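## Task

Two pallets stand on the floor next to the track: the north one near the track's -y end holds two closed cases, the south one near the +y end holds four. Each case's lid label gives its gross weight in kg. Shift cases from one pallet to the other until the north pallet carries no more than 54.5 kg and the south pallet no more than 27.0 kg. All six cases must end resting on a pallet deck, none stacked on another case, and none overhanging a pallet edge by more than about two finger widths. A case that falls to the floor may be recovered but must finish lid up. Release everything and move the tools away at the end; a case that stays put only because the robot holds it does not count.

## Robot and tools

Robot: two UR20-style arms, left_arm and right_arm, each on its own carriage on one shared track along y at x = 0. left_rail carries left_arm on the +y half, right_rail carries right_arm on the -y half. Each arm ends in a four-cup vacuum tool: cups at x = -62 and +62 mm and y = -104.5 mm (channel a) and +104.5 mm (channel b) from the cup point; the cups point along the cup point's +z axis.

Scene frame: fixed to the table, table top z = 0, +z up, +x the direction the arms face, +y to their left, y = 0 at the track's middle. The table starts at x = 0.50 and spans y -0.90 to 0.90; outside that the floor is at z = -0.53, which is where the pallets sit. cam_pallet_north views the -y end, cam_pallet_south the +y end; in both, +y runs roughly rightward. Other cameras: cam_high, cam_low, cam_left_wrist, cam_right_wrist.

execute_actions(actions): a list of actions run in sequence; an empty list just returns state and images. Each action may hold rows, steps, until, and rail commands.
- rows: 1 to 15 rows, each used for one control step (1/30 s). Every row is exactly 16 numbers in [-1, 1], covering both arms: left dx, dy, dz, rx, ry, rz, left suction_a, suction_b, then right dx, dy, dz, rx, ry, rz, right suction_a, suction_b. dx..rz are an offset, not a pose: the target relative to where that cup point was measured at the start of the action (for the first action of a call, its last reported pose), expressed in the cup point's own axes. Every row refers back to that same start, not to the previous row. Scale: 1.0 = 0.6 m for dx/dy/dz and 180 degrees for the rotation vector rx/ry/rz. Zeros mean hold the start pose. Suction values: 1 = channel on, 0 = off (above 0.01 counts as on); they persist, so resend the current values for an arm you leave alone. Each step the commanded pose is clipped to 100 mm and 16 degrees from the measured pose.
- steps: 1 to 450 control steps, at least one per row, default 15. After the last row the arm keeps heading for that row's target.
- until: ends the action early when all conditions hold, e.g. {"all": {"status": "ended"}}, {"any": {"status": "ended"}}, or {"left_rail": {"position_status": ["!=", "moving"]}}. Numbers need a comparison (=, !=, <, <=, >, >=).
- left_rail / right_rail: position_m is an absolute carriage position in metres along y (left_rail 0.6 to 3, right_rail -3 to -0.6); speed_m_s 0.01 to 1 (starts at 1, persists); or {"stop": true}. Any out-of-range value or unknown name rejects the whole call. Rows never move carriages; a carriage's travel adds to its arm's tool position. Wait for arrival (within 0.6 mm) before aiming the tool at scene points.

zoom_image(camera, region): region [x0, y0, x1, y1] in pixels of that camera's 504x504 image, origin top-left, at most 504x504. read_manual(section) returns only licence text. finished_scene(scene) ends scene 1 or 2 irreversibly and reports success; the next scene's task arrives in its result.

Results: per arm, cup point position (m) and quaternion wxyz plus velocities, all in the scene frame; joint positions/velocities (rail, shoulder pan, shoulder lift, elbow, wrist 1-3); Hand target lines (where the controller is steering); Wrist force/torque in the tool's axes (offset up to ~10 N, saturates ~200 N, "no reading" is fine); suction_measured_a/b (0 = no seal, 0.83+ on airtight surfaces, cardboard lower, settles in ~1.3 s); part_present_a/b (1 above 0.09). Rail fields: position_m, position_status (moving, done, contact_stop, time_out, stopped, stopped_with_arm, stopped_for_other_arm), position_answer (taken/not_taken). "pose unreachable" means the clearance check altered or blocked that arm's command. Reported cup positions drift more at long reach.

Gripping: press both cups of a channel flat and fully onto a smooth face, then switch on; edges or gaps under a cup break the seal for both cups of that channel. Cups compress up to ~21 mm. Lift gently: ramp offsets by small increments per row (0.01 per row = 6 mm per step). To release, lower in tiny moves until contact, then in one action turn both channels off and back the tool straight away. If a cup grabs the table, switch that channel off.

Avoid: arms colliding or pressing on each other (carriages, tools, cameras and held cases all count); contact torques beyond load limits (pan/lift 693, elbow 407, wrists 100 N m) or outside forces of 400 N, which freeze the arm for 10 s; yanking heavy or off-center loads; knocking anything outside the work area; handing over with both tools sucking at once. If stopped_for_other_arm appears, move an arm away, wait ~30 steps, resend. The simulation keeps running while you compose replies, holding the last command.

Each tool is called after ">>>" as name(argument=value, ...), one argument or row to a line, values as JSON.

## Session

>>> execute_actions(
  actions=[],
)

Scene clock: 0.00 s.
left_arm: end_effector_position=(+0.8500, +1.8934, +0.4405) suction_measured_a=0.00 part_present_a=0 suction_measured_b=0.00 part_present_b=0 end_effector_quat_wxyz=(+0.001, -0.000, +1.000, -0.001) end_effector_velocity=(+0.000, -0.000, -0.000) end_effector_angular_velocity=(+0.000, +0.000, -0.000) | right_arm: end_effector_position=(+0.8508, -2.6987, +0.4402) suction_measured_a=0.01 part_present_a=0 suction_measured_b=0.01 part_present_b=0 end_effector_quat_wxyz=(+0.000, -0.000, +1.000, +0.000) end_effector_velocity=(+0.000, -0.000, -0.000) end_effector_angular_velocity=(+0.000, +0.000, -0.000)
Joint positions: left_arm=[ 1.893 -0.238 -1.499  2.092 -2.166 -1.572  1.332] | right_arm=[-2.699 -0.238 -1.497  2.091 -2.164 -1.57   1.332]
Joint velocities: left_arm=[ 0. -0.  0. -0.  0. -0.  0.] | right_arm=[ 0. -0.  0. -0.  0. -0.  0.]
Wrist force (N, on the end effector, along its own x y z axes, offset not removed): no reading
Wrist torque (N m, same axes, about the end effector's origin, offset not removed): no reading
Hand target (left_arm): +0.850, +1.893, +0.441; +0.001, -0.000, +1.000, -0.001
Hand target (right_arm): +0.851, -2.699, +0.440; +0.000, -0.000, +1.000, +0.000
left_rail: position_m=1.893 position_m_goal=1.893 speed_m_s=1.00 position_status=done position_answer=taken refusals=0
right_rail: position_m=-2.699 position_m_goal=-2.699 speed_m_s=1.00 position_status=done position_answer=taken refusals=0

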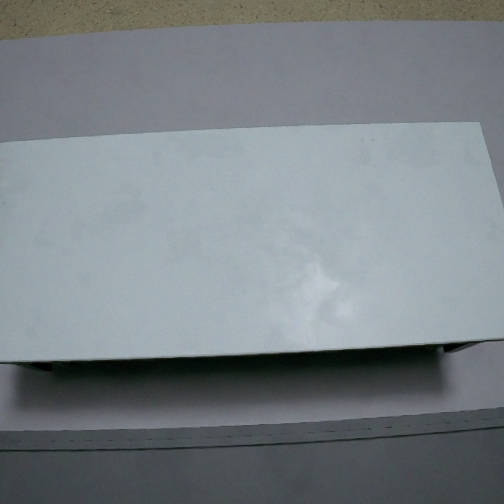

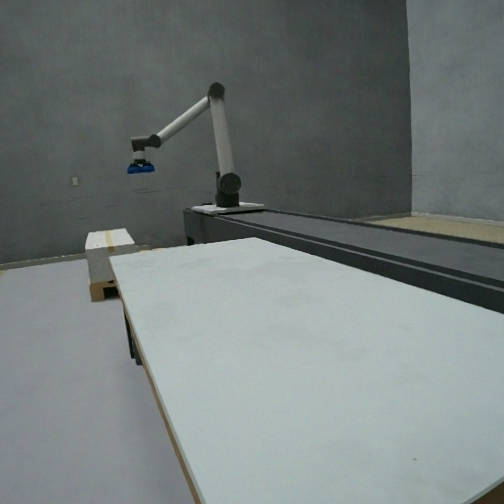

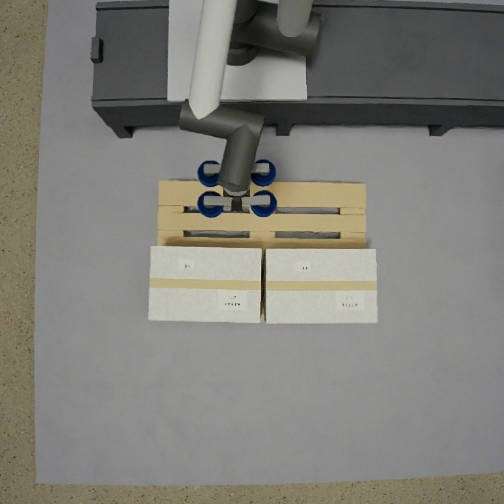

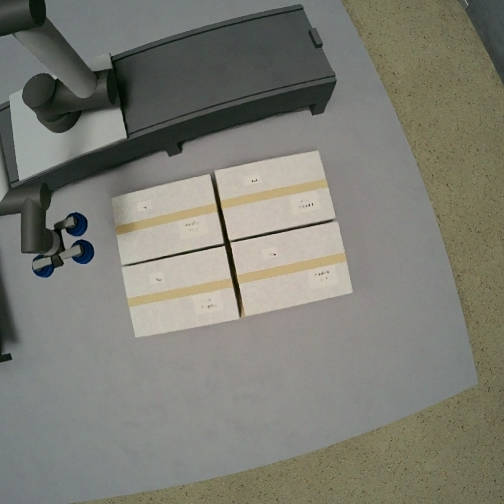

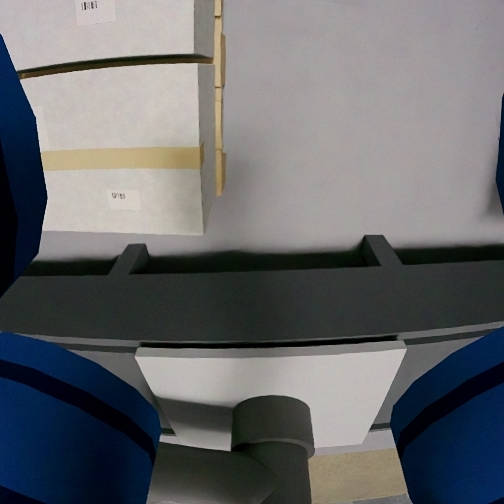

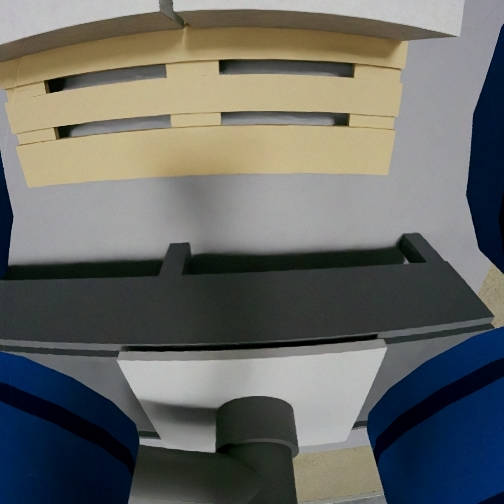

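>>> zoom_image(
  camera="cam_pallet_south",
  region=[100, 140, 360, 340],
)

>>> zoom_image(
  camera="cam_pallet_north",
  region=[140, 240, 390, 330],
)

Region (100, 140, 360, 340) of cam_pallet_south's 504x504 image, scaled by 1.938, with more detail than that image has; it fills the top 388 rows of this view, and the rest is white.

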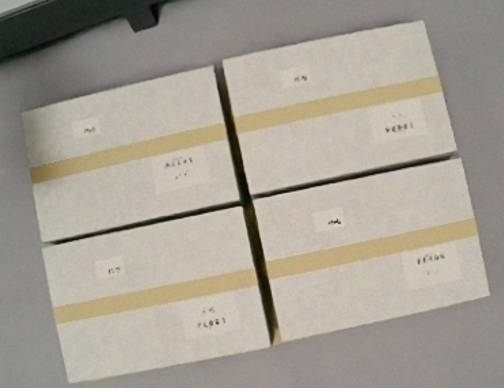

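Region (140, 240, 390, 330) of cam_pallet_north's 504x504 image, scaled by 2.016, with more detail than that image has; it fills the top 181 rows of this view, and the rest is white.

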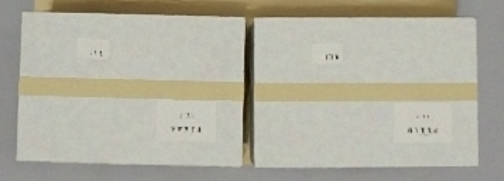

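>>> execute_actions(
  actions=[
    {"rows": [[-0.75,0.3,0.4,0,0,0,0,0,-0.75,0.1,0.4,0,0,0,0,0]], "steps": 60},
  ],
)

>>> zoom_image(
  camera="cam_right_wrist",
  region=[0, 0, 504, 504],
)

Scene clock: 13.67 s.
left_arm: end_effector_position=(+1.2999, +2.0738, +0.2010) suction_measured_a=0.00 part_present_a=0 suction_measured_b=0.00 part_present_b=0 end_effector_quat_wxyz=(+0.001, -0.000, +1.000, -0.000) end_effector_velocity=(+0.001, +0.000, -0.000) end_effector_angular_velocity=(-0.000, +0.000, -0.000) | right_arm: end_effector_position=(+1.3005, -2.6384, +0.2000) suction_measured_a=0.01 part_present_a=0 suction_measured_b=0.01 part_present_b=0 end_effector_quat_wxyz=(-0.000, -0.000, +1.000, +0.000) end_effector_velocity=(+0.001, +0.000, -0.000) end_effector_angular_velocity=(+0.000, +0.000, -0.000)
Joint positions: left_arm=[ 1.893 -0.015 -0.865  1.52  -2.227 -1.572  1.555] | right_arm=[-2.699 -0.109 -0.874  1.538 -2.235 -1.57   1.462]
Joint velocities: left_arm=[ 0.     0.     0.001 -0.002  0.001 -0.     0.   ] | right_arm=[ 0.     0.     0.001 -0.001  0.    -0.     0.   ]
Wrist force (N, on the end effector, along its own x y z axes, offset not removed): left_arm=[-6.2 -1.5 -12.2] | right_arm=[-2.0 -0.5 -3.5]
Wrist torque (N m, same axes, about the end effector's origin, offset not removed): left_arm=[0.13 1.17 -0.45] | right_arm=[0.36 0.54 0.26]
Hand target (left_arm): +1.300, +2.074, +0.201; +0.001, -0.000, +1.000, -0.000
Hand target (right_arm): +1.301, -2.638, +0.200; -0.000, -0.000, +1.000, +0.000
Off the commanded pose (left_arm): 0.001 m, 0 deg.
Off the commanded pose (right_arm): 0.000 m, 0 deg.
left_rail: position_m=1.893 position_m_goal=1.893 speed_m_s=1.00 position_status=done position_answer=taken refusals=0
right_rail: position_m=-2.699 position_m_goal=-2.699 speed_m_s=1.00 position_status=done position_answer=taken refusals=0
camera_calibration (this result's frames):
cam_left_wrist: T_world_to_cam=[[-0.0400579, -0.999039, -0.0178119, 2.13444], [-0.836849, 0.0238036, 0.546916, 0.946208], [-0.545966, 0.0368142, -0.836998, 0.892732], [0, 0, 0, 1]] pos_world=[1.36474, 2.077, 0.267737]
cam_right_wrist: T_world_to_cam=[[-0.0384649, -0.998887, 0.0272833, -2.59407], [-0.842965, 0.0470982, 0.535903, 1.13823], [-0.536592, -0.00238541, -0.843838, 0.947465], [0, 0, 0, 1]] pos_world=[1.36811, -2.64254, 0.260299]

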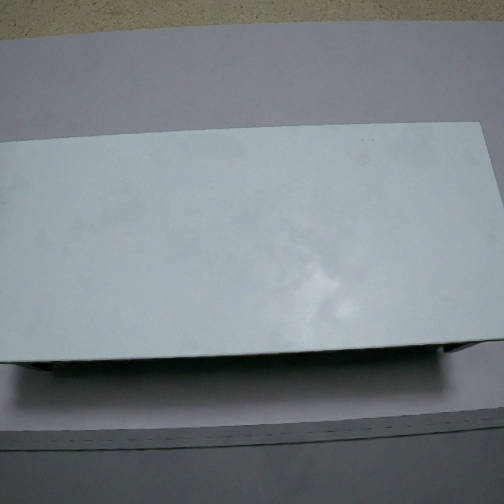

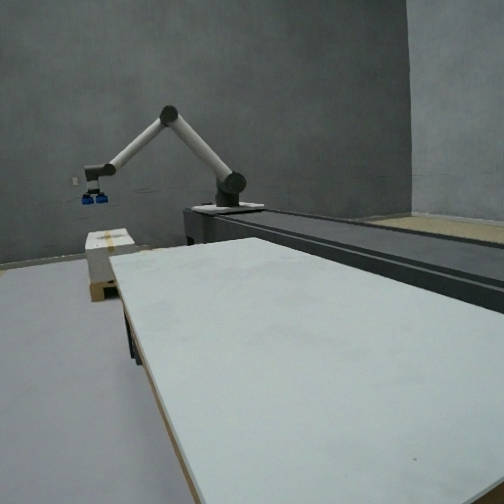

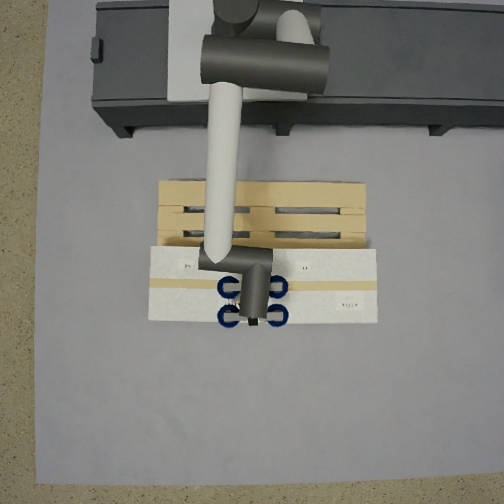

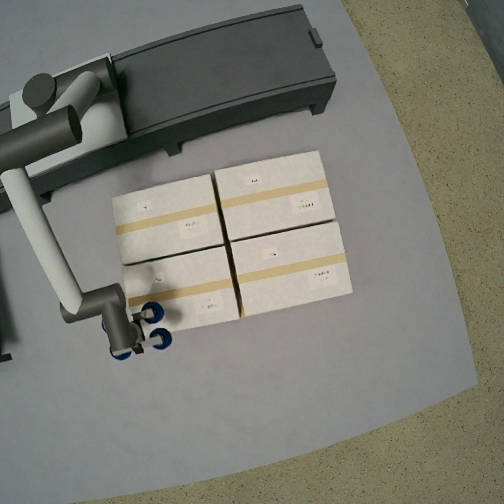

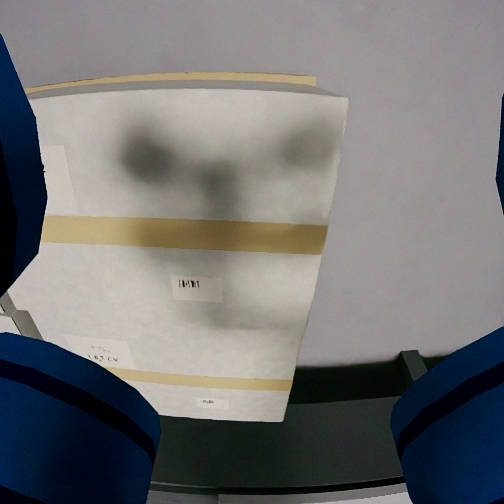

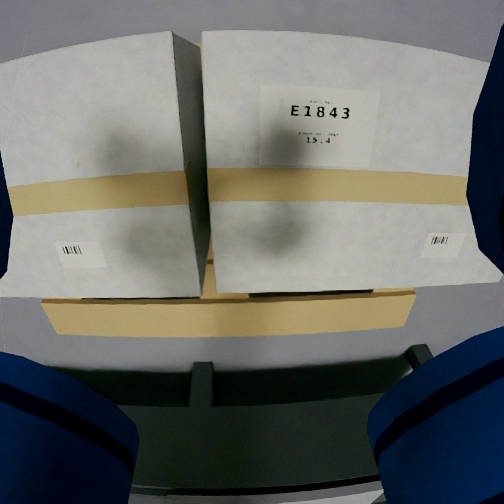

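Region (0, 0, 504, 504) of cam_right_wrist's 504x504 image, scaled by 1.000.

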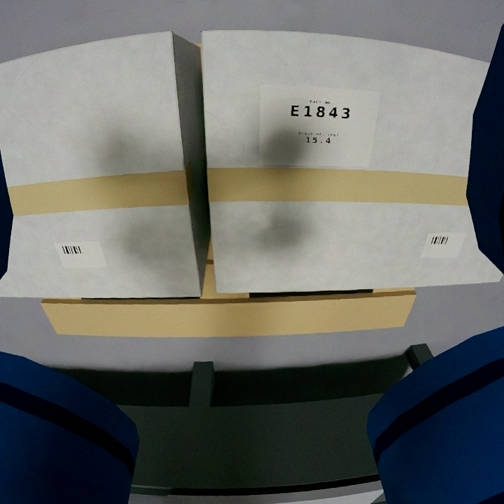

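>>> execute_actions(
  actions=[
    {"rows": [[0,0.4,0,0,0,0,0,0,0,0.55,0,0,0,0,0,0]], "steps": 45},
  ],
)

Scene clock: 18.93 s.
left_arm: end_effector_position=(+1.2997, +2.3137, +0.2010) suction_measured_a=0.00 part_present_a=0 suction_measured_b=0.00 part_present_b=0 end_effector_quat_wxyz=(+0.001, -0.000, +1.000, -0.000) end_effector_velocity=(+0.000, +0.000, -0.000) end_effector_angular_velocity=(-0.000, +0.000, +0.000) | right_arm: end_effector_position=(+1.3003, -2.3086, +0.2000) suction_measured_a=0.01 part_present_a=0 suction_measured_b=0.01 part_present_b=0 end_effector_quat_wxyz=(-0.000, -0.000, +1.000, +0.000) end_effector_velocity=(+0.000, +0.001, -0.000) end_effector_angular_velocity=(-0.000, +0.000, +0.000)
Joint positions: left_arm=[ 1.892  0.166 -0.814  1.418 -2.177 -1.572  1.736] | right_arm=[-2.699  0.143 -0.821  1.434 -2.183 -1.57   1.713]
Joint velocities: left_arm=[ 0.  0.  0. -0.  0. -0.  0.] | right_arm=[ 0.     0.001  0.    -0.001  0.    -0.     0.   ]
Wrist force (N, on the end effector, along its own x y z axes, offset not removed): left_arm=[-3.8 -4.3 -3.0] | right_arm=[0.4 0.0 3.4]
Wrist torque (N m, same axes, about the end effector's origin, offset not removed): left_arm=[-0.05 0.84 -0.30] | right_arm=[0.35 0.24 0.21]
Hand target (left_arm): +1.300, +2.314, +0.201; +0.001, -0.000, +1.000, -0.000
Hand target (right_arm): +1.300, -2.308, +0.200; -0.000, -0.000, +1.000, +0.000
Off the commanded pose (left_arm): 0.000 m, 0 deg.
Off the commanded pose (right_arm): 0.000 m, 0 deg.
left_rail: position_m=1.892 position_m_goal=1.893 speed_m_s=1.00 position_status=done position_answer=taken refusals=0
right_rail: position_m=-2.699 position_m_goal=-2.699 speed_m_s=1.00 position_status=done position_answer=taken refusals=0
camera_calibration (this result's frames):
cam_left_wrist: T_world_to_cam=[[-0.0400624, -0.999032, -0.0181741, 2.37411], [-0.836928, 0.0236145, 0.546804, 0.940867], [-0.545845, 0.0371166, -0.837063, 0.882972], [0, 0, 0, 1]] pos_world=[1.36452, 2.31682, 0.267782]
cam_right_wrist: T_world_to_cam=[[-0.0384749, -0.998886, 0.0273293, -2.26457], [-0.842856, 0.0471318, 0.536071, 1.12242], [-0.536762, -0.00240941, -0.84373, 0.948272], [0, 0, 0, 1]] pos_world=[1.36791, -2.31266, 0.260279]

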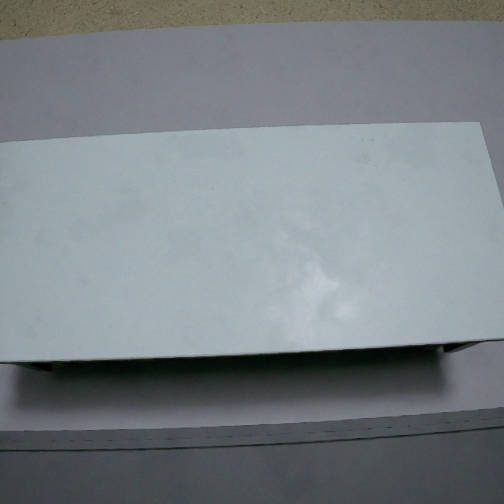

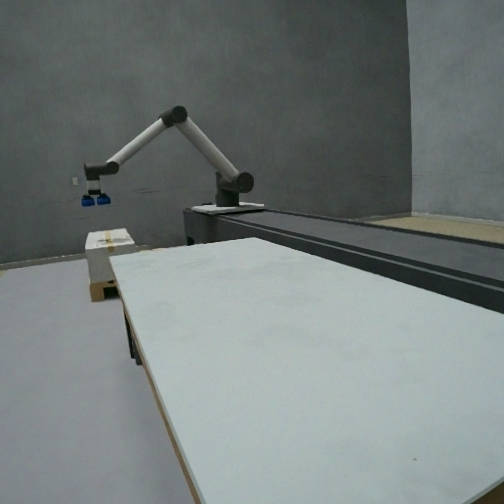

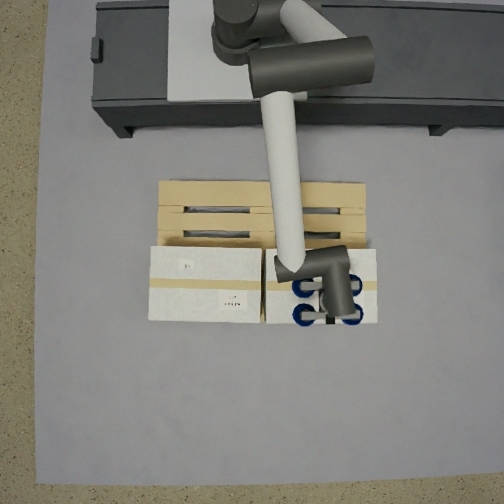

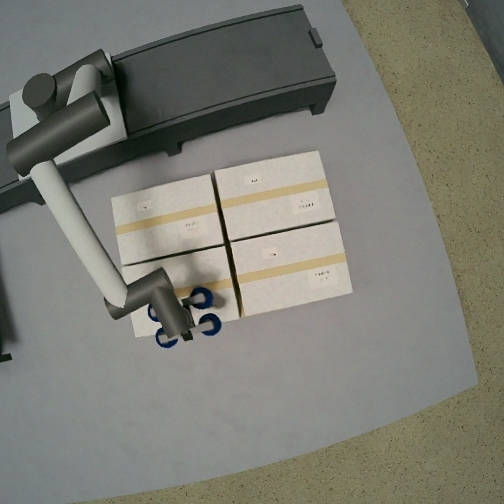

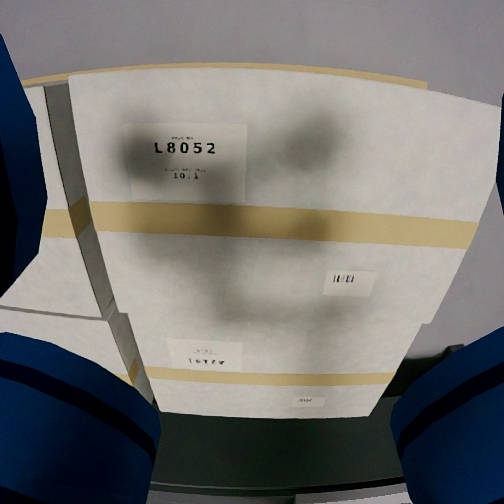

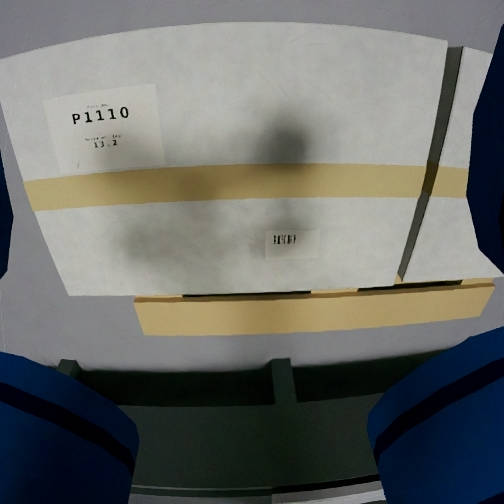

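>>> zoom_image(
  camera="cam_right_wrist",
  region=[30, 80, 180, 180],
)

>>> zoom_image(
  camera="cam_left_wrist",
  region=[110, 110, 260, 210],
)

Region (30, 80, 180, 180) of cam_right_wrist's 504x504 image, scaled by 3.360, with more detail than that image has.

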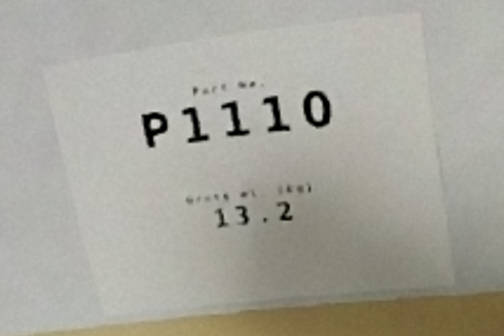

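Region (110, 110, 260, 210) of cam_left_wrist's 504x504 image, scaled by 3.360, with more detail than that image has.

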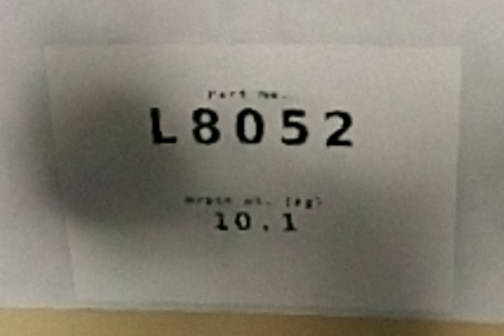

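>>> execute_actions(
  actions=[
    {"rows": [[0.63,0,0,0,0,0,0,0,0,0,0,0,0,0,0,0]], "steps": 45},
    {"rows": [[0,0.97,0,0,0,0,0,0,0,0,0,0,0,0,0,0]], "steps": 60},
    {"rows": [[-0.63,0,0,0,0,0,0,0,0,0,0,0,0,0,0,0]], "steps": 45},
  ],
)

Scene clock: 30.13 s.
left_arm: end_effector_position=(+1.2990, +2.8955, +0.2012) suction_measured_a=0.00 part_present_a=0 suction_measured_b=0.00 part_present_b=0 end_effector_quat_wxyz=(+0.001, -0.000, +1.000, +0.000) end_effector_velocity=(+0.003, +0.001, +0.000) end_effector_angular_velocity=(-0.002, +0.002, +0.000) | right_arm: end_effector_position=(+1.3003, -2.3086, +0.1999) suction_measured_a=0.01 part_present_a=0 suction_measured_b=0.01 part_present_b=0 end_effector_quat_wxyz=(-0.000, -0.000, +1.000, +0.000) end_effector_velocity=(+0.000, +0.000, +0.000) end_effector_angular_velocity=(+0.000, -0.000, -0.000)
Joint positions: left_arm=[ 1.892  0.535 -0.481  0.739 -1.831 -1.572  2.105] | right_arm=[-2.699  0.143 -0.821  1.434 -2.183 -1.57   1.713]
Joint velocities: left_arm=[ 0.    -0.     0.007 -0.015  0.011 -0.    -0.   ] | right_arm=[ 0. -0. -0.  0. -0.  0.  0.]
Wrist force (N, on the end effector, along its own x y z axes, offset not removed): left_arm=[-4.9 -5.0 -5.2] | right_arm=[-4.2 -4.0 1.2]
Wrist torque (N m, same axes, about the end effector's origin, offset not removed): left_arm=[-0.14 1.16 -0.48] | right_arm=[-0.07 0.93 0.14]
Hand target (left_arm): +1.299, +2.896, +0.201; +0.001, -0.000, +1.000, +0.000
Hand target (right_arm): +1.300, -2.308, +0.200; -0.000, -0.000, +1.000, +0.000
Off the commanded pose (left_arm): 0.001 m, 0 deg.
Off the commanded pose (right_arm): 0.000 m, 0 deg.
left_rail: position_m=1.892 position_m_goal=1.893 speed_m_s=1.00 position_status=done position_answer=taken refusals=0
right_rail: position_m=-2.699 position_m_goal=-2.699 speed_m_s=1.00 position_status=done position_answer=taken refusals=0
camera_calibration (this result's frames):
cam_left_wrist: T_world_to_cam=[[-0.0400551, -0.999012, -0.0192483, 2.95552], [-0.837148, 0.0230358, 0.546491, 0.928506], [-0.545508, 0.0380035, -0.837243, 0.858181], [0, 0, 0, 1]] pos_world=[1.36382, 2.89859, 0.267975]
cam_right_wrist: T_world_to_cam=[[-0.0384763, -0.998885, 0.0273409, -2.26457], [-0.842832, 0.0471392, 0.536108, 1.12243], [-0.536799, -0.00241636, -0.843707, 0.948247], [0, 0, 0, 1]] pos_world=[1.36791, -2.31266, 0.260215]

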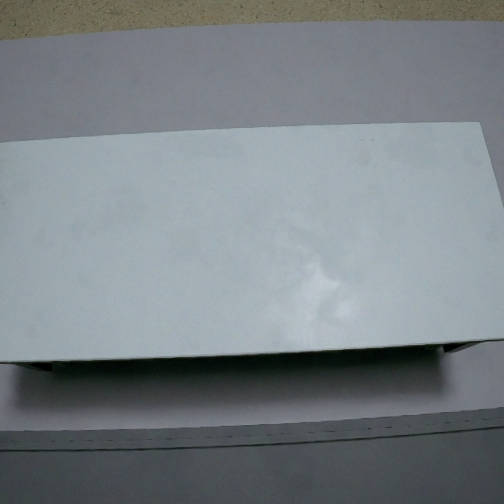

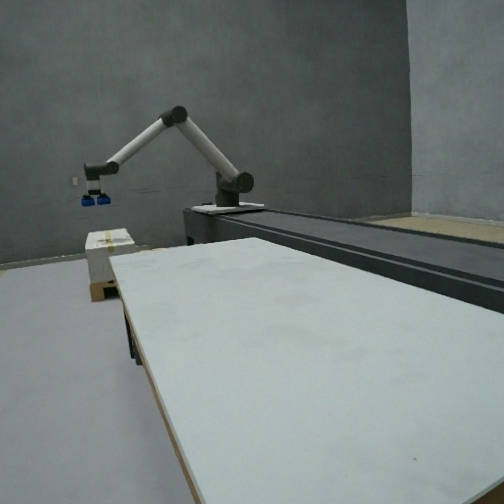

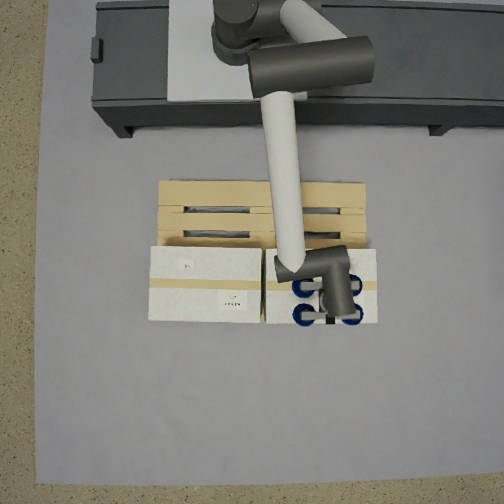

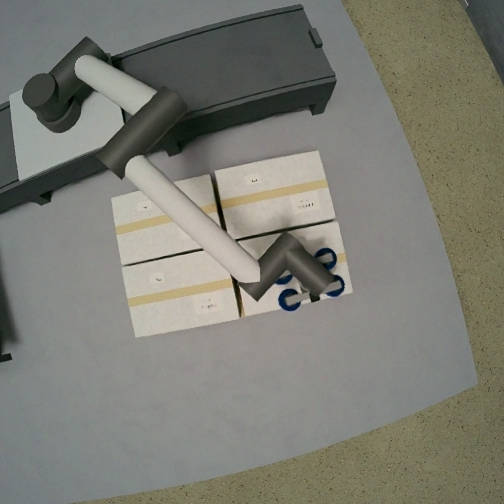

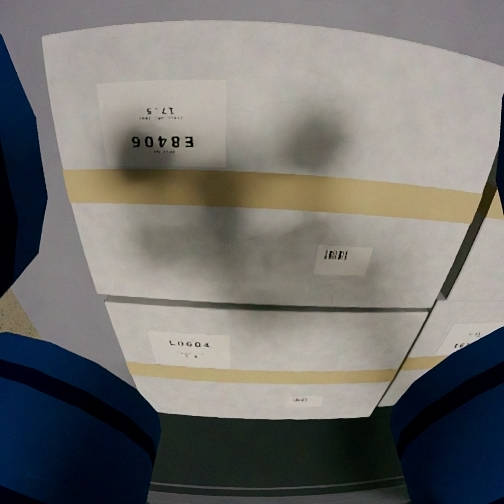

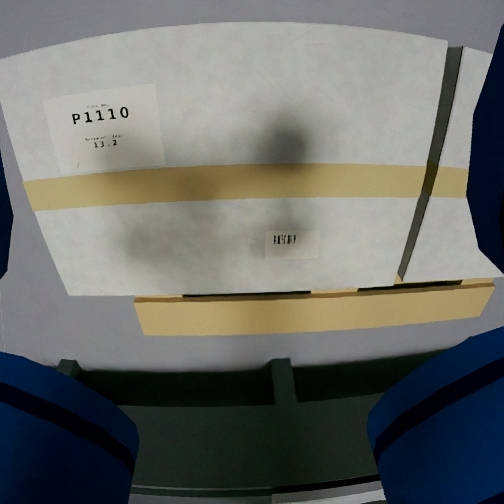

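Only the final image is returned; I'll go one stop at a time.

>>> zoom_image(
  camera="cam_left_wrist",
  region=[90, 70, 240, 170],
)

>>> execute_actions(
  actions=[
    {"rows": [[0.63,0,0,0,0,0,0,0,0,0,0,0,0,0,0,0]], "steps": 45},
  ],
)

Region (90, 70, 240, 170) of cam_left_wrist's 504x504 image, scaled by 3.360, with more detail than that image has.

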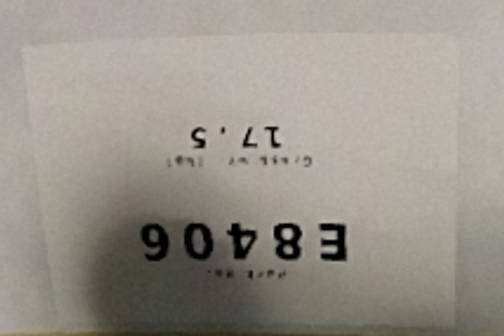

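Scene clock: 35.10 s.
left_arm: end_effector_position=(+0.9213, +2.8952, +0.2008) suction_measured_a=0.00 part_present_a=0 suction_measured_b=0.00 part_present_b=0 end_effector_quat_wxyz=(+0.001, -0.000, +1.000, +0.000) end_effector_velocity=(-0.002, -0.000, +0.000) end_effector_angular_velocity=(+0.001, -0.001, -0.000) | right_arm: end_effector_position=(+1.3003, -2.3086, +0.1999) suction_measured_a=0.01 part_present_a=0 suction_measured_b=0.01 part_present_b=0 end_effector_quat_wxyz=(-0.000, -0.000, +1.000, +0.000) end_effector_velocity=(+0.000, -0.000, -0.000) end_effector_angular_velocity=(+0.000, +0.000, -0.000)
Joint positions: left_arm=[ 1.892  0.68  -0.818  1.427 -2.182 -1.572  2.25 ] | right_arm=[-2.699  0.143 -0.821  1.434 -2.183 -1.57   1.713]
Joint velocities: left_arm=[ 0.     0.001 -0.002  0.004 -0.003 -0.     0.001] | right_arm=[ 0. -0.  0. -0.  0.  0. -0.]
Wrist force (N, on the end effector, along its own x y z axes, offset not removed): left_arm=[-3.3 -5.6 -3.8] | right_arm=[-1.0 -0.2 -0.1]
Wrist torque (N m, same axes, about the end effector's origin, offset not removed): left_arm=[-0.44 0.93 -0.34] | right_arm=[0.36 0.65 0.17]
Hand target (left_arm): +0.921, +2.895, +0.201; +0.001, -0.000, +1.000, +0.000
Hand target (right_arm): +1.300, -2.308, +0.200; -0.000, -0.000, +1.000, +0.000
Off the commanded pose (left_arm): 0.001 m, 0 deg.
Off the commanded pose (right_arm): 0.000 m, 0 deg.
left_rail: position_m=1.892 position_m_goal=1.893 speed_m_s=1.00 position_status=done position_answer=taken refusals=0
right_rail: position_m=-2.699 position_m_goal=-2.699 speed_m_s=1.00 position_status=done position_answer=taken refusals=0
camera_calibration (this result's frames):
cam_left_wrist: T_world_to_cam=[[-0.0400685, -0.999007, -0.0194591, 2.94006], [-0.837052, 0.022925, 0.546643, 0.61269], [-0.545654, 0.0381914, -0.83714, 0.65142], [0, 0, 0, 1]] pos_world=[0.986107, 2.89822, 0.267618]
cam_right_wrist: T_world_to_cam=[[-0.0384764, -0.998885, 0.0273411, -2.26457], [-0.842832, 0.0471394, 0.536108, 1.12243], [-0.536799, -0.00241644, -0.843707, 0.948247], [0, 0, 0, 1]] pos_world=[1.36791, -2.31266, 0.260215]

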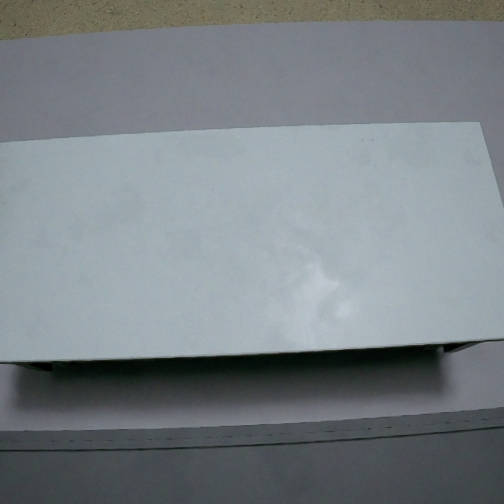

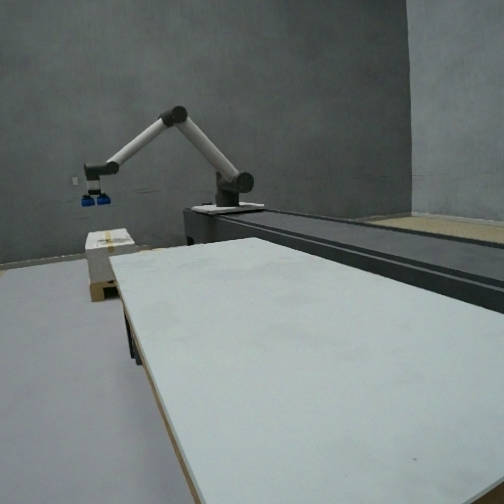

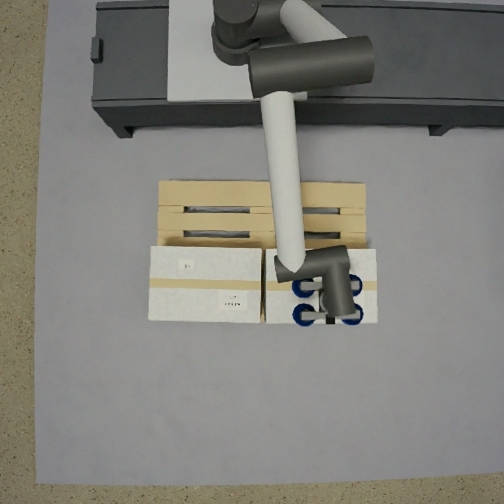

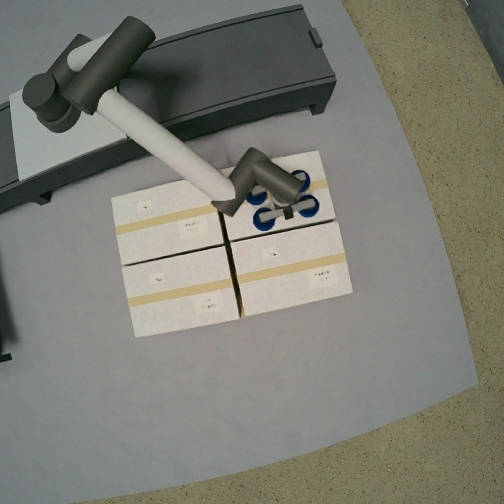

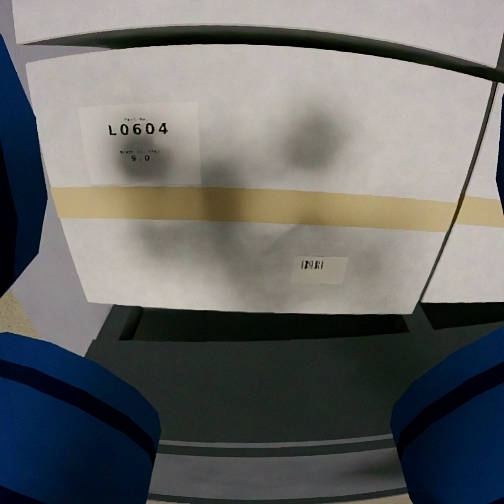

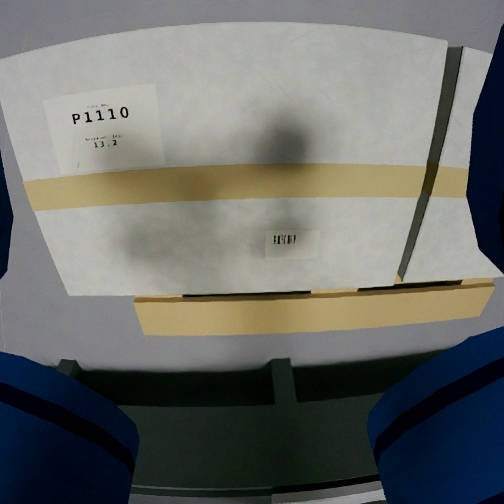

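SFR 17.5. Check SNR, then move to SNL.

>>> zoom_image(
  camera="cam_left_wrist",
  region=[70, 95, 210, 190],
)

>>> execute_actions(
  actions=[
    {"rows": [[0,-0.97,0,0,0,0,0,0,0,0,0,0,0,0,0,0]], "steps": 50},
  ],
)

Region (70, 95, 210, 190) of cam_left_wrist's 504x504 image, scaled by 3.600, with more detail than that image has; it fills the top 342 rows of this view, and the rest is white.

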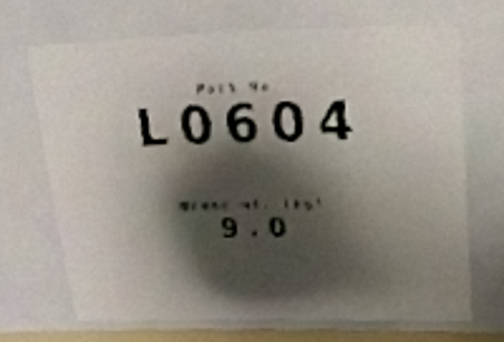

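Scene clock: 40.53 s.
left_arm: end_effector_position=(+0.9218, +2.3154, +0.2003) suction_measured_a=0.00 part_present_a=0 suction_measured_b=0.00 part_present_b=0 end_effector_quat_wxyz=(+0.001, -0.000, +1.000, -0.000) end_effector_velocity=(-0.000, -0.017, +0.001) end_effector_angular_velocity=(+0.002, -0.001, +0.002) | right_arm: end_effector_position=(+1.3003, -2.3086, +0.1999) suction_measured_a=0.01 part_present_a=0 suction_measured_b=0.01 part_present_b=0 end_effector_quat_wxyz=(-0.000, -0.000, +1.000, +0.000) end_effector_velocity=(+0.000, +0.000, +0.000) end_effector_angular_velocity=(+0.000, -0.000, +0.000)
Joint positions: left_arm=[ 1.893  0.231 -1.122  2.009 -2.46  -1.572  1.801] | right_arm=[-2.699  0.143 -0.821  1.434 -2.183 -1.57   1.713]
Joint velocities: left_arm=[ 0.    -0.017 -0.007  0.011 -0.005  0.002 -0.019] | right_arm=[ 0. -0. -0.  0. -0.  0. -0.]
Wrist force (N, on the end effector, along its own x y z axes, offset not removed): left_arm=[-4.3 -3.3 -3.8] | right_arm=[5.5 1.3 -1.4]
Wrist torque (N m, same axes, about the end effector's origin, offset not removed): left_arm=[0.07 1.06 -0.46] | right_arm=[0.64 -0.30 0.16]
Hand target (left_arm): +0.922, +2.313, +0.201; +0.001, -0.000, +1.000, -0.000
Hand target (right_arm): +1.300, -2.308, +0.200; -0.000, -0.000, +1.000, +0.000
Off the commanded pose (left_arm): 0.002 m, 0 deg.
Off the commanded pose (right_arm): 0.000 m, 0 deg.
left_rail: position_m=1.893 position_m_goal=1.893 speed_m_s=1.00 position_status=done position_answer=taken refusals=0
right_rail: position_m=-2.699 position_m_goal=-2.699 speed_m_s=1.00 position_status=done position_answer=taken refusals=0
camera_calibration (this result's frames):
cam_left_wrist: T_world_to_cam=[[-0.0403022, -0.999021, -0.0182483, 2.36091], [-0.836962, 0.0237775, 0.546745, 0.624594], [-0.545776, 0.0373081, -0.8371, 0.675596], [0, 0, 0, 1]] pos_world=[0.986635, 2.31854, 0.267131]
cam_right_wrist: T_world_to_cam=[[-0.0384765, -0.998885, 0.027341, -2.26457], [-0.842832, 0.0471395, 0.536108, 1.12243], [-0.536799, -0.0024163, -0.843706, 0.948248], [0, 0, 0, 1]] pos_world=[1.36791, -2.31266, 0.260215]

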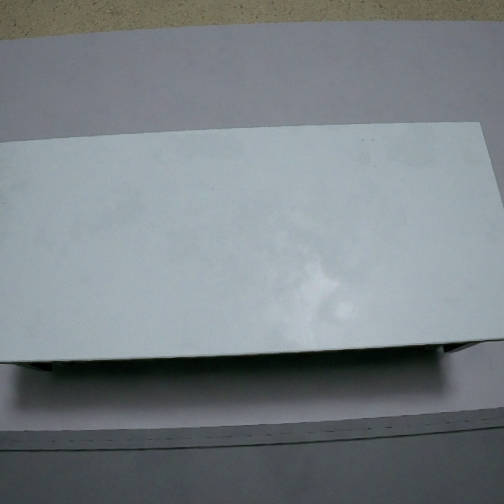

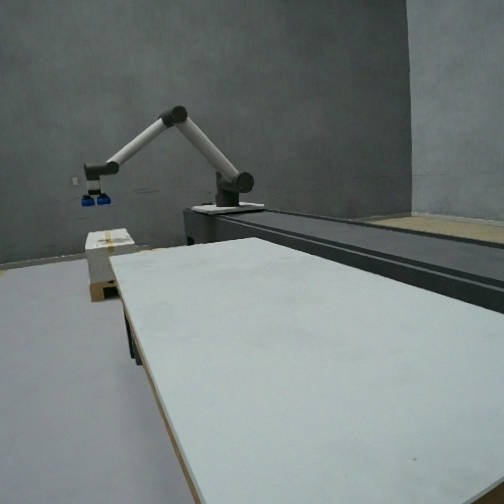

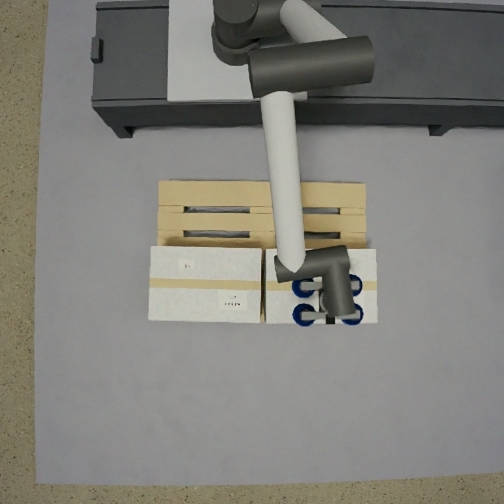

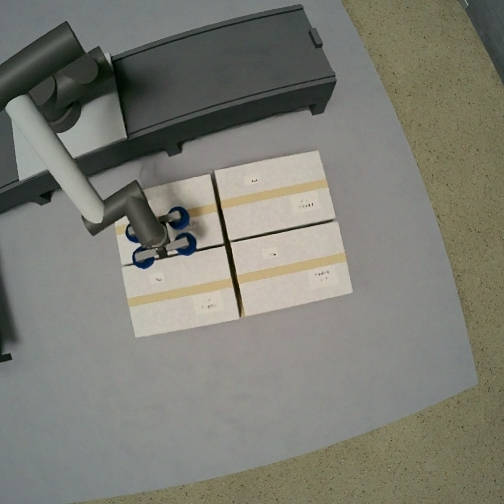

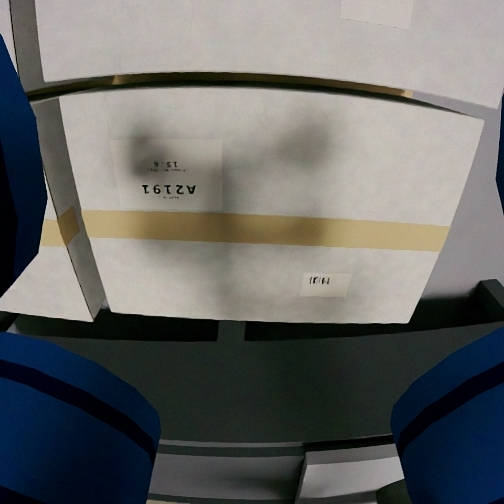

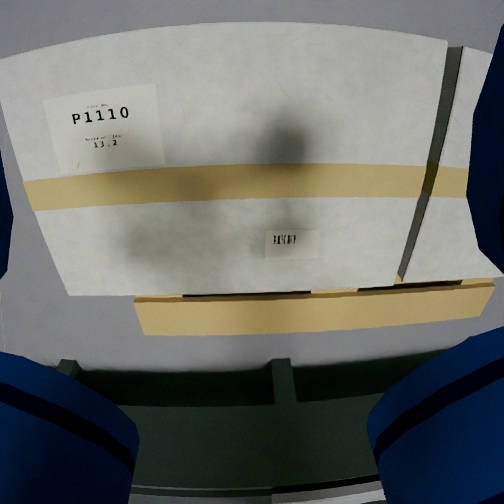

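>>> zoom_image(
  camera="cam_left_wrist",
  region=[100, 130, 230, 215],
)

Region (100, 130, 230, 215) of cam_left_wrist's 504x504 image, scaled by 3.877, with more detail than that image has; it fills the top 330 rows of this view, and the rest is white.

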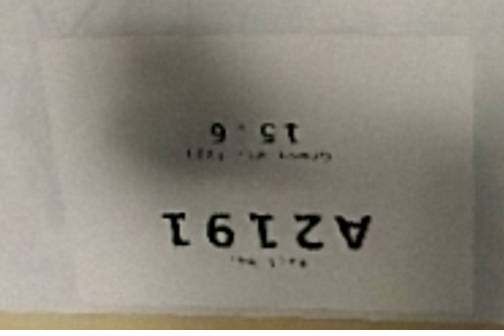

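>>> execute_actions(
  actions=[
    {"rows": [[0.233,0.02,0.3,0,0,0,1,1,0,0,0,0,0,0,0,0]], "steps": 40},
    {"rows": [[0,0,0.1,0,0,0,1,1,0,0,0,0,0,0,0,0]], "steps": 30},
  ],
)

Scene clock: 59.63 s.
left_arm: end_effector_position=(+0.7822, +2.3273, -0.0395) suction_measured_a=0.00 part_present_a=0 suction_measured_b=0.00 part_present_b=0 end_effector_quat_wxyz=(+0.001, -0.000, +1.000, -0.000) end_effector_velocity=(+0.000, +0.000, -0.000) end_effector_angular_velocity=(+0.000, -0.000, -0.000) | right_arm: end_effector_position=(+1.3003, -2.3086, +0.1999) suction_measured_a=0.01 part_present_a=0 suction_measured_b=0.01 part_present_b=0 end_effector_quat_wxyz=(-0.000, -0.000, +1.000, +0.000) end_effector_velocity=(-0.000, +0.000, +0.000) end_effector_angular_velocity=(-0.000, -0.000, -0.000)
Joint positions: left_arm=[ 1.893  0.281 -0.906  2.227 -2.894 -1.572  1.851] | right_arm=[-2.699  0.143 -0.821  1.434 -2.183 -1.57   1.713]
Joint velocities: left_arm=[ 0.    -0.     0.001 -0.    -0.001  0.    -0.   ] | right_arm=[ 0.  0. -0.  0. -0. -0.  0.]
Wrist force (N, on the end effector, along its own x y z axes, offset not removed): left_arm=[-4.6 -0.8 -4.9] | right_arm=[0.0 1.5 0.2]
Wrist torque (N m, same axes, about the end effector's origin, offset not removed): left_arm=[0.17 1.06 -0.41] | right_arm=[0.67 0.27 0.32]
Hand target (left_arm): +0.782, +2.327, -0.040; +0.001, -0.000, +1.000, -0.000
Hand target (right_arm): +1.300, -2.308, +0.200; -0.000, -0.000, +1.000, +0.000
Off the commanded pose (left_arm): 0.000 m, 0 deg.
Off the commanded pose (right_arm): 0.000 m, 0 deg.
left_rail: position_m=1.893 position_m_goal=1.893 speed_m_s=1.00 position_status=done position_answer=taken refusals=0
right_rail: position_m=-2.699 position_m_goal=-2.699 speed_m_s=1.00 position_status=done position_answer=taken refusals=0
camera_calibration (this result's frames):
cam_left_wrist: T_world_to_cam=[[-0.0403026, -0.99902, -0.0183184, 2.36279], [-0.836993, 0.0237417, 0.546698, 0.638676], [-0.545727, 0.0373657, -0.83713, 0.398015], [0, 0, 0, 1]] pos_world=[0.847002, 2.33043, 0.0273096]
cam_right_wrist: T_world_to_cam=[[-0.0384764, -0.998885, 0.0273409, -2.26457], [-0.842832, 0.0471394, 0.536108, 1.12243], [-0.536799, -0.00241624, -0.843707, 0.948247], [0, 0, 0, 1]] pos_world=[1.36791, -2.31266, 0.260215]

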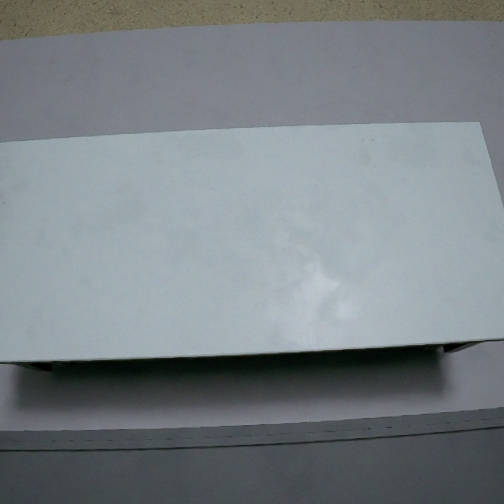

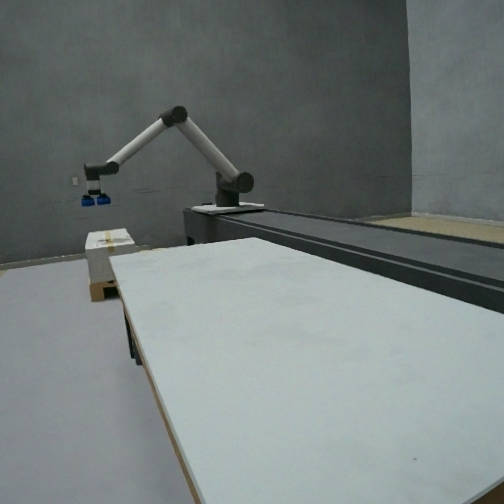

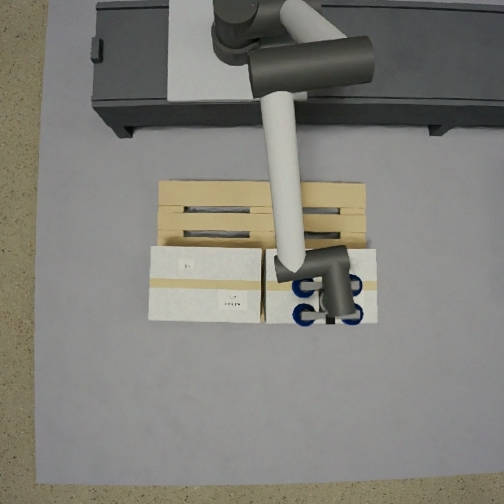

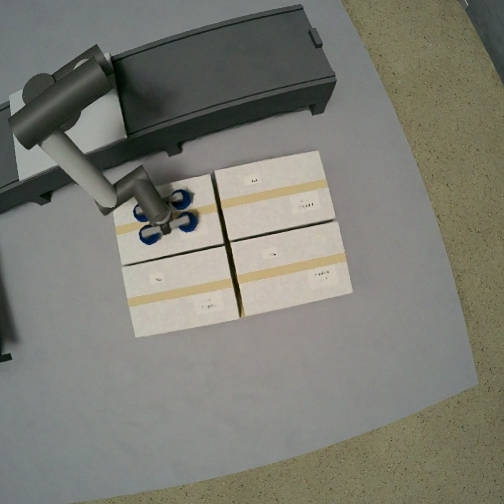

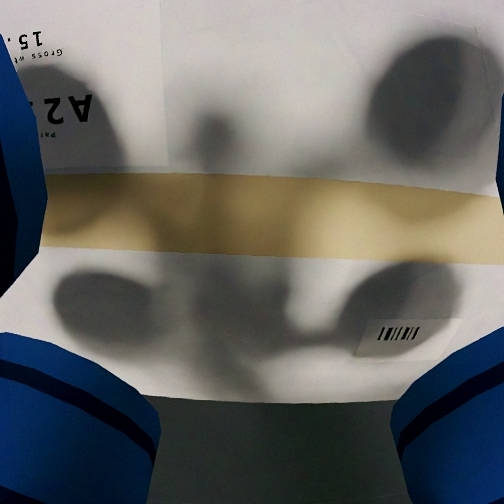

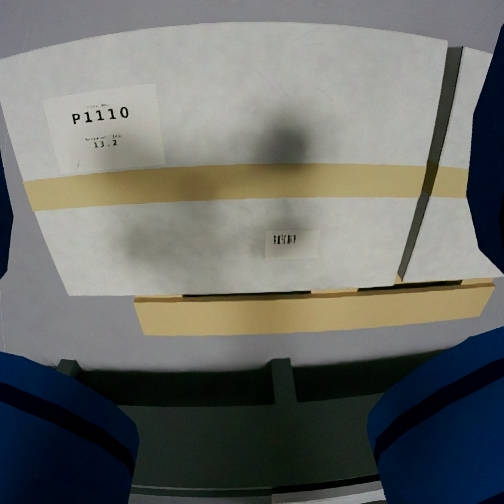

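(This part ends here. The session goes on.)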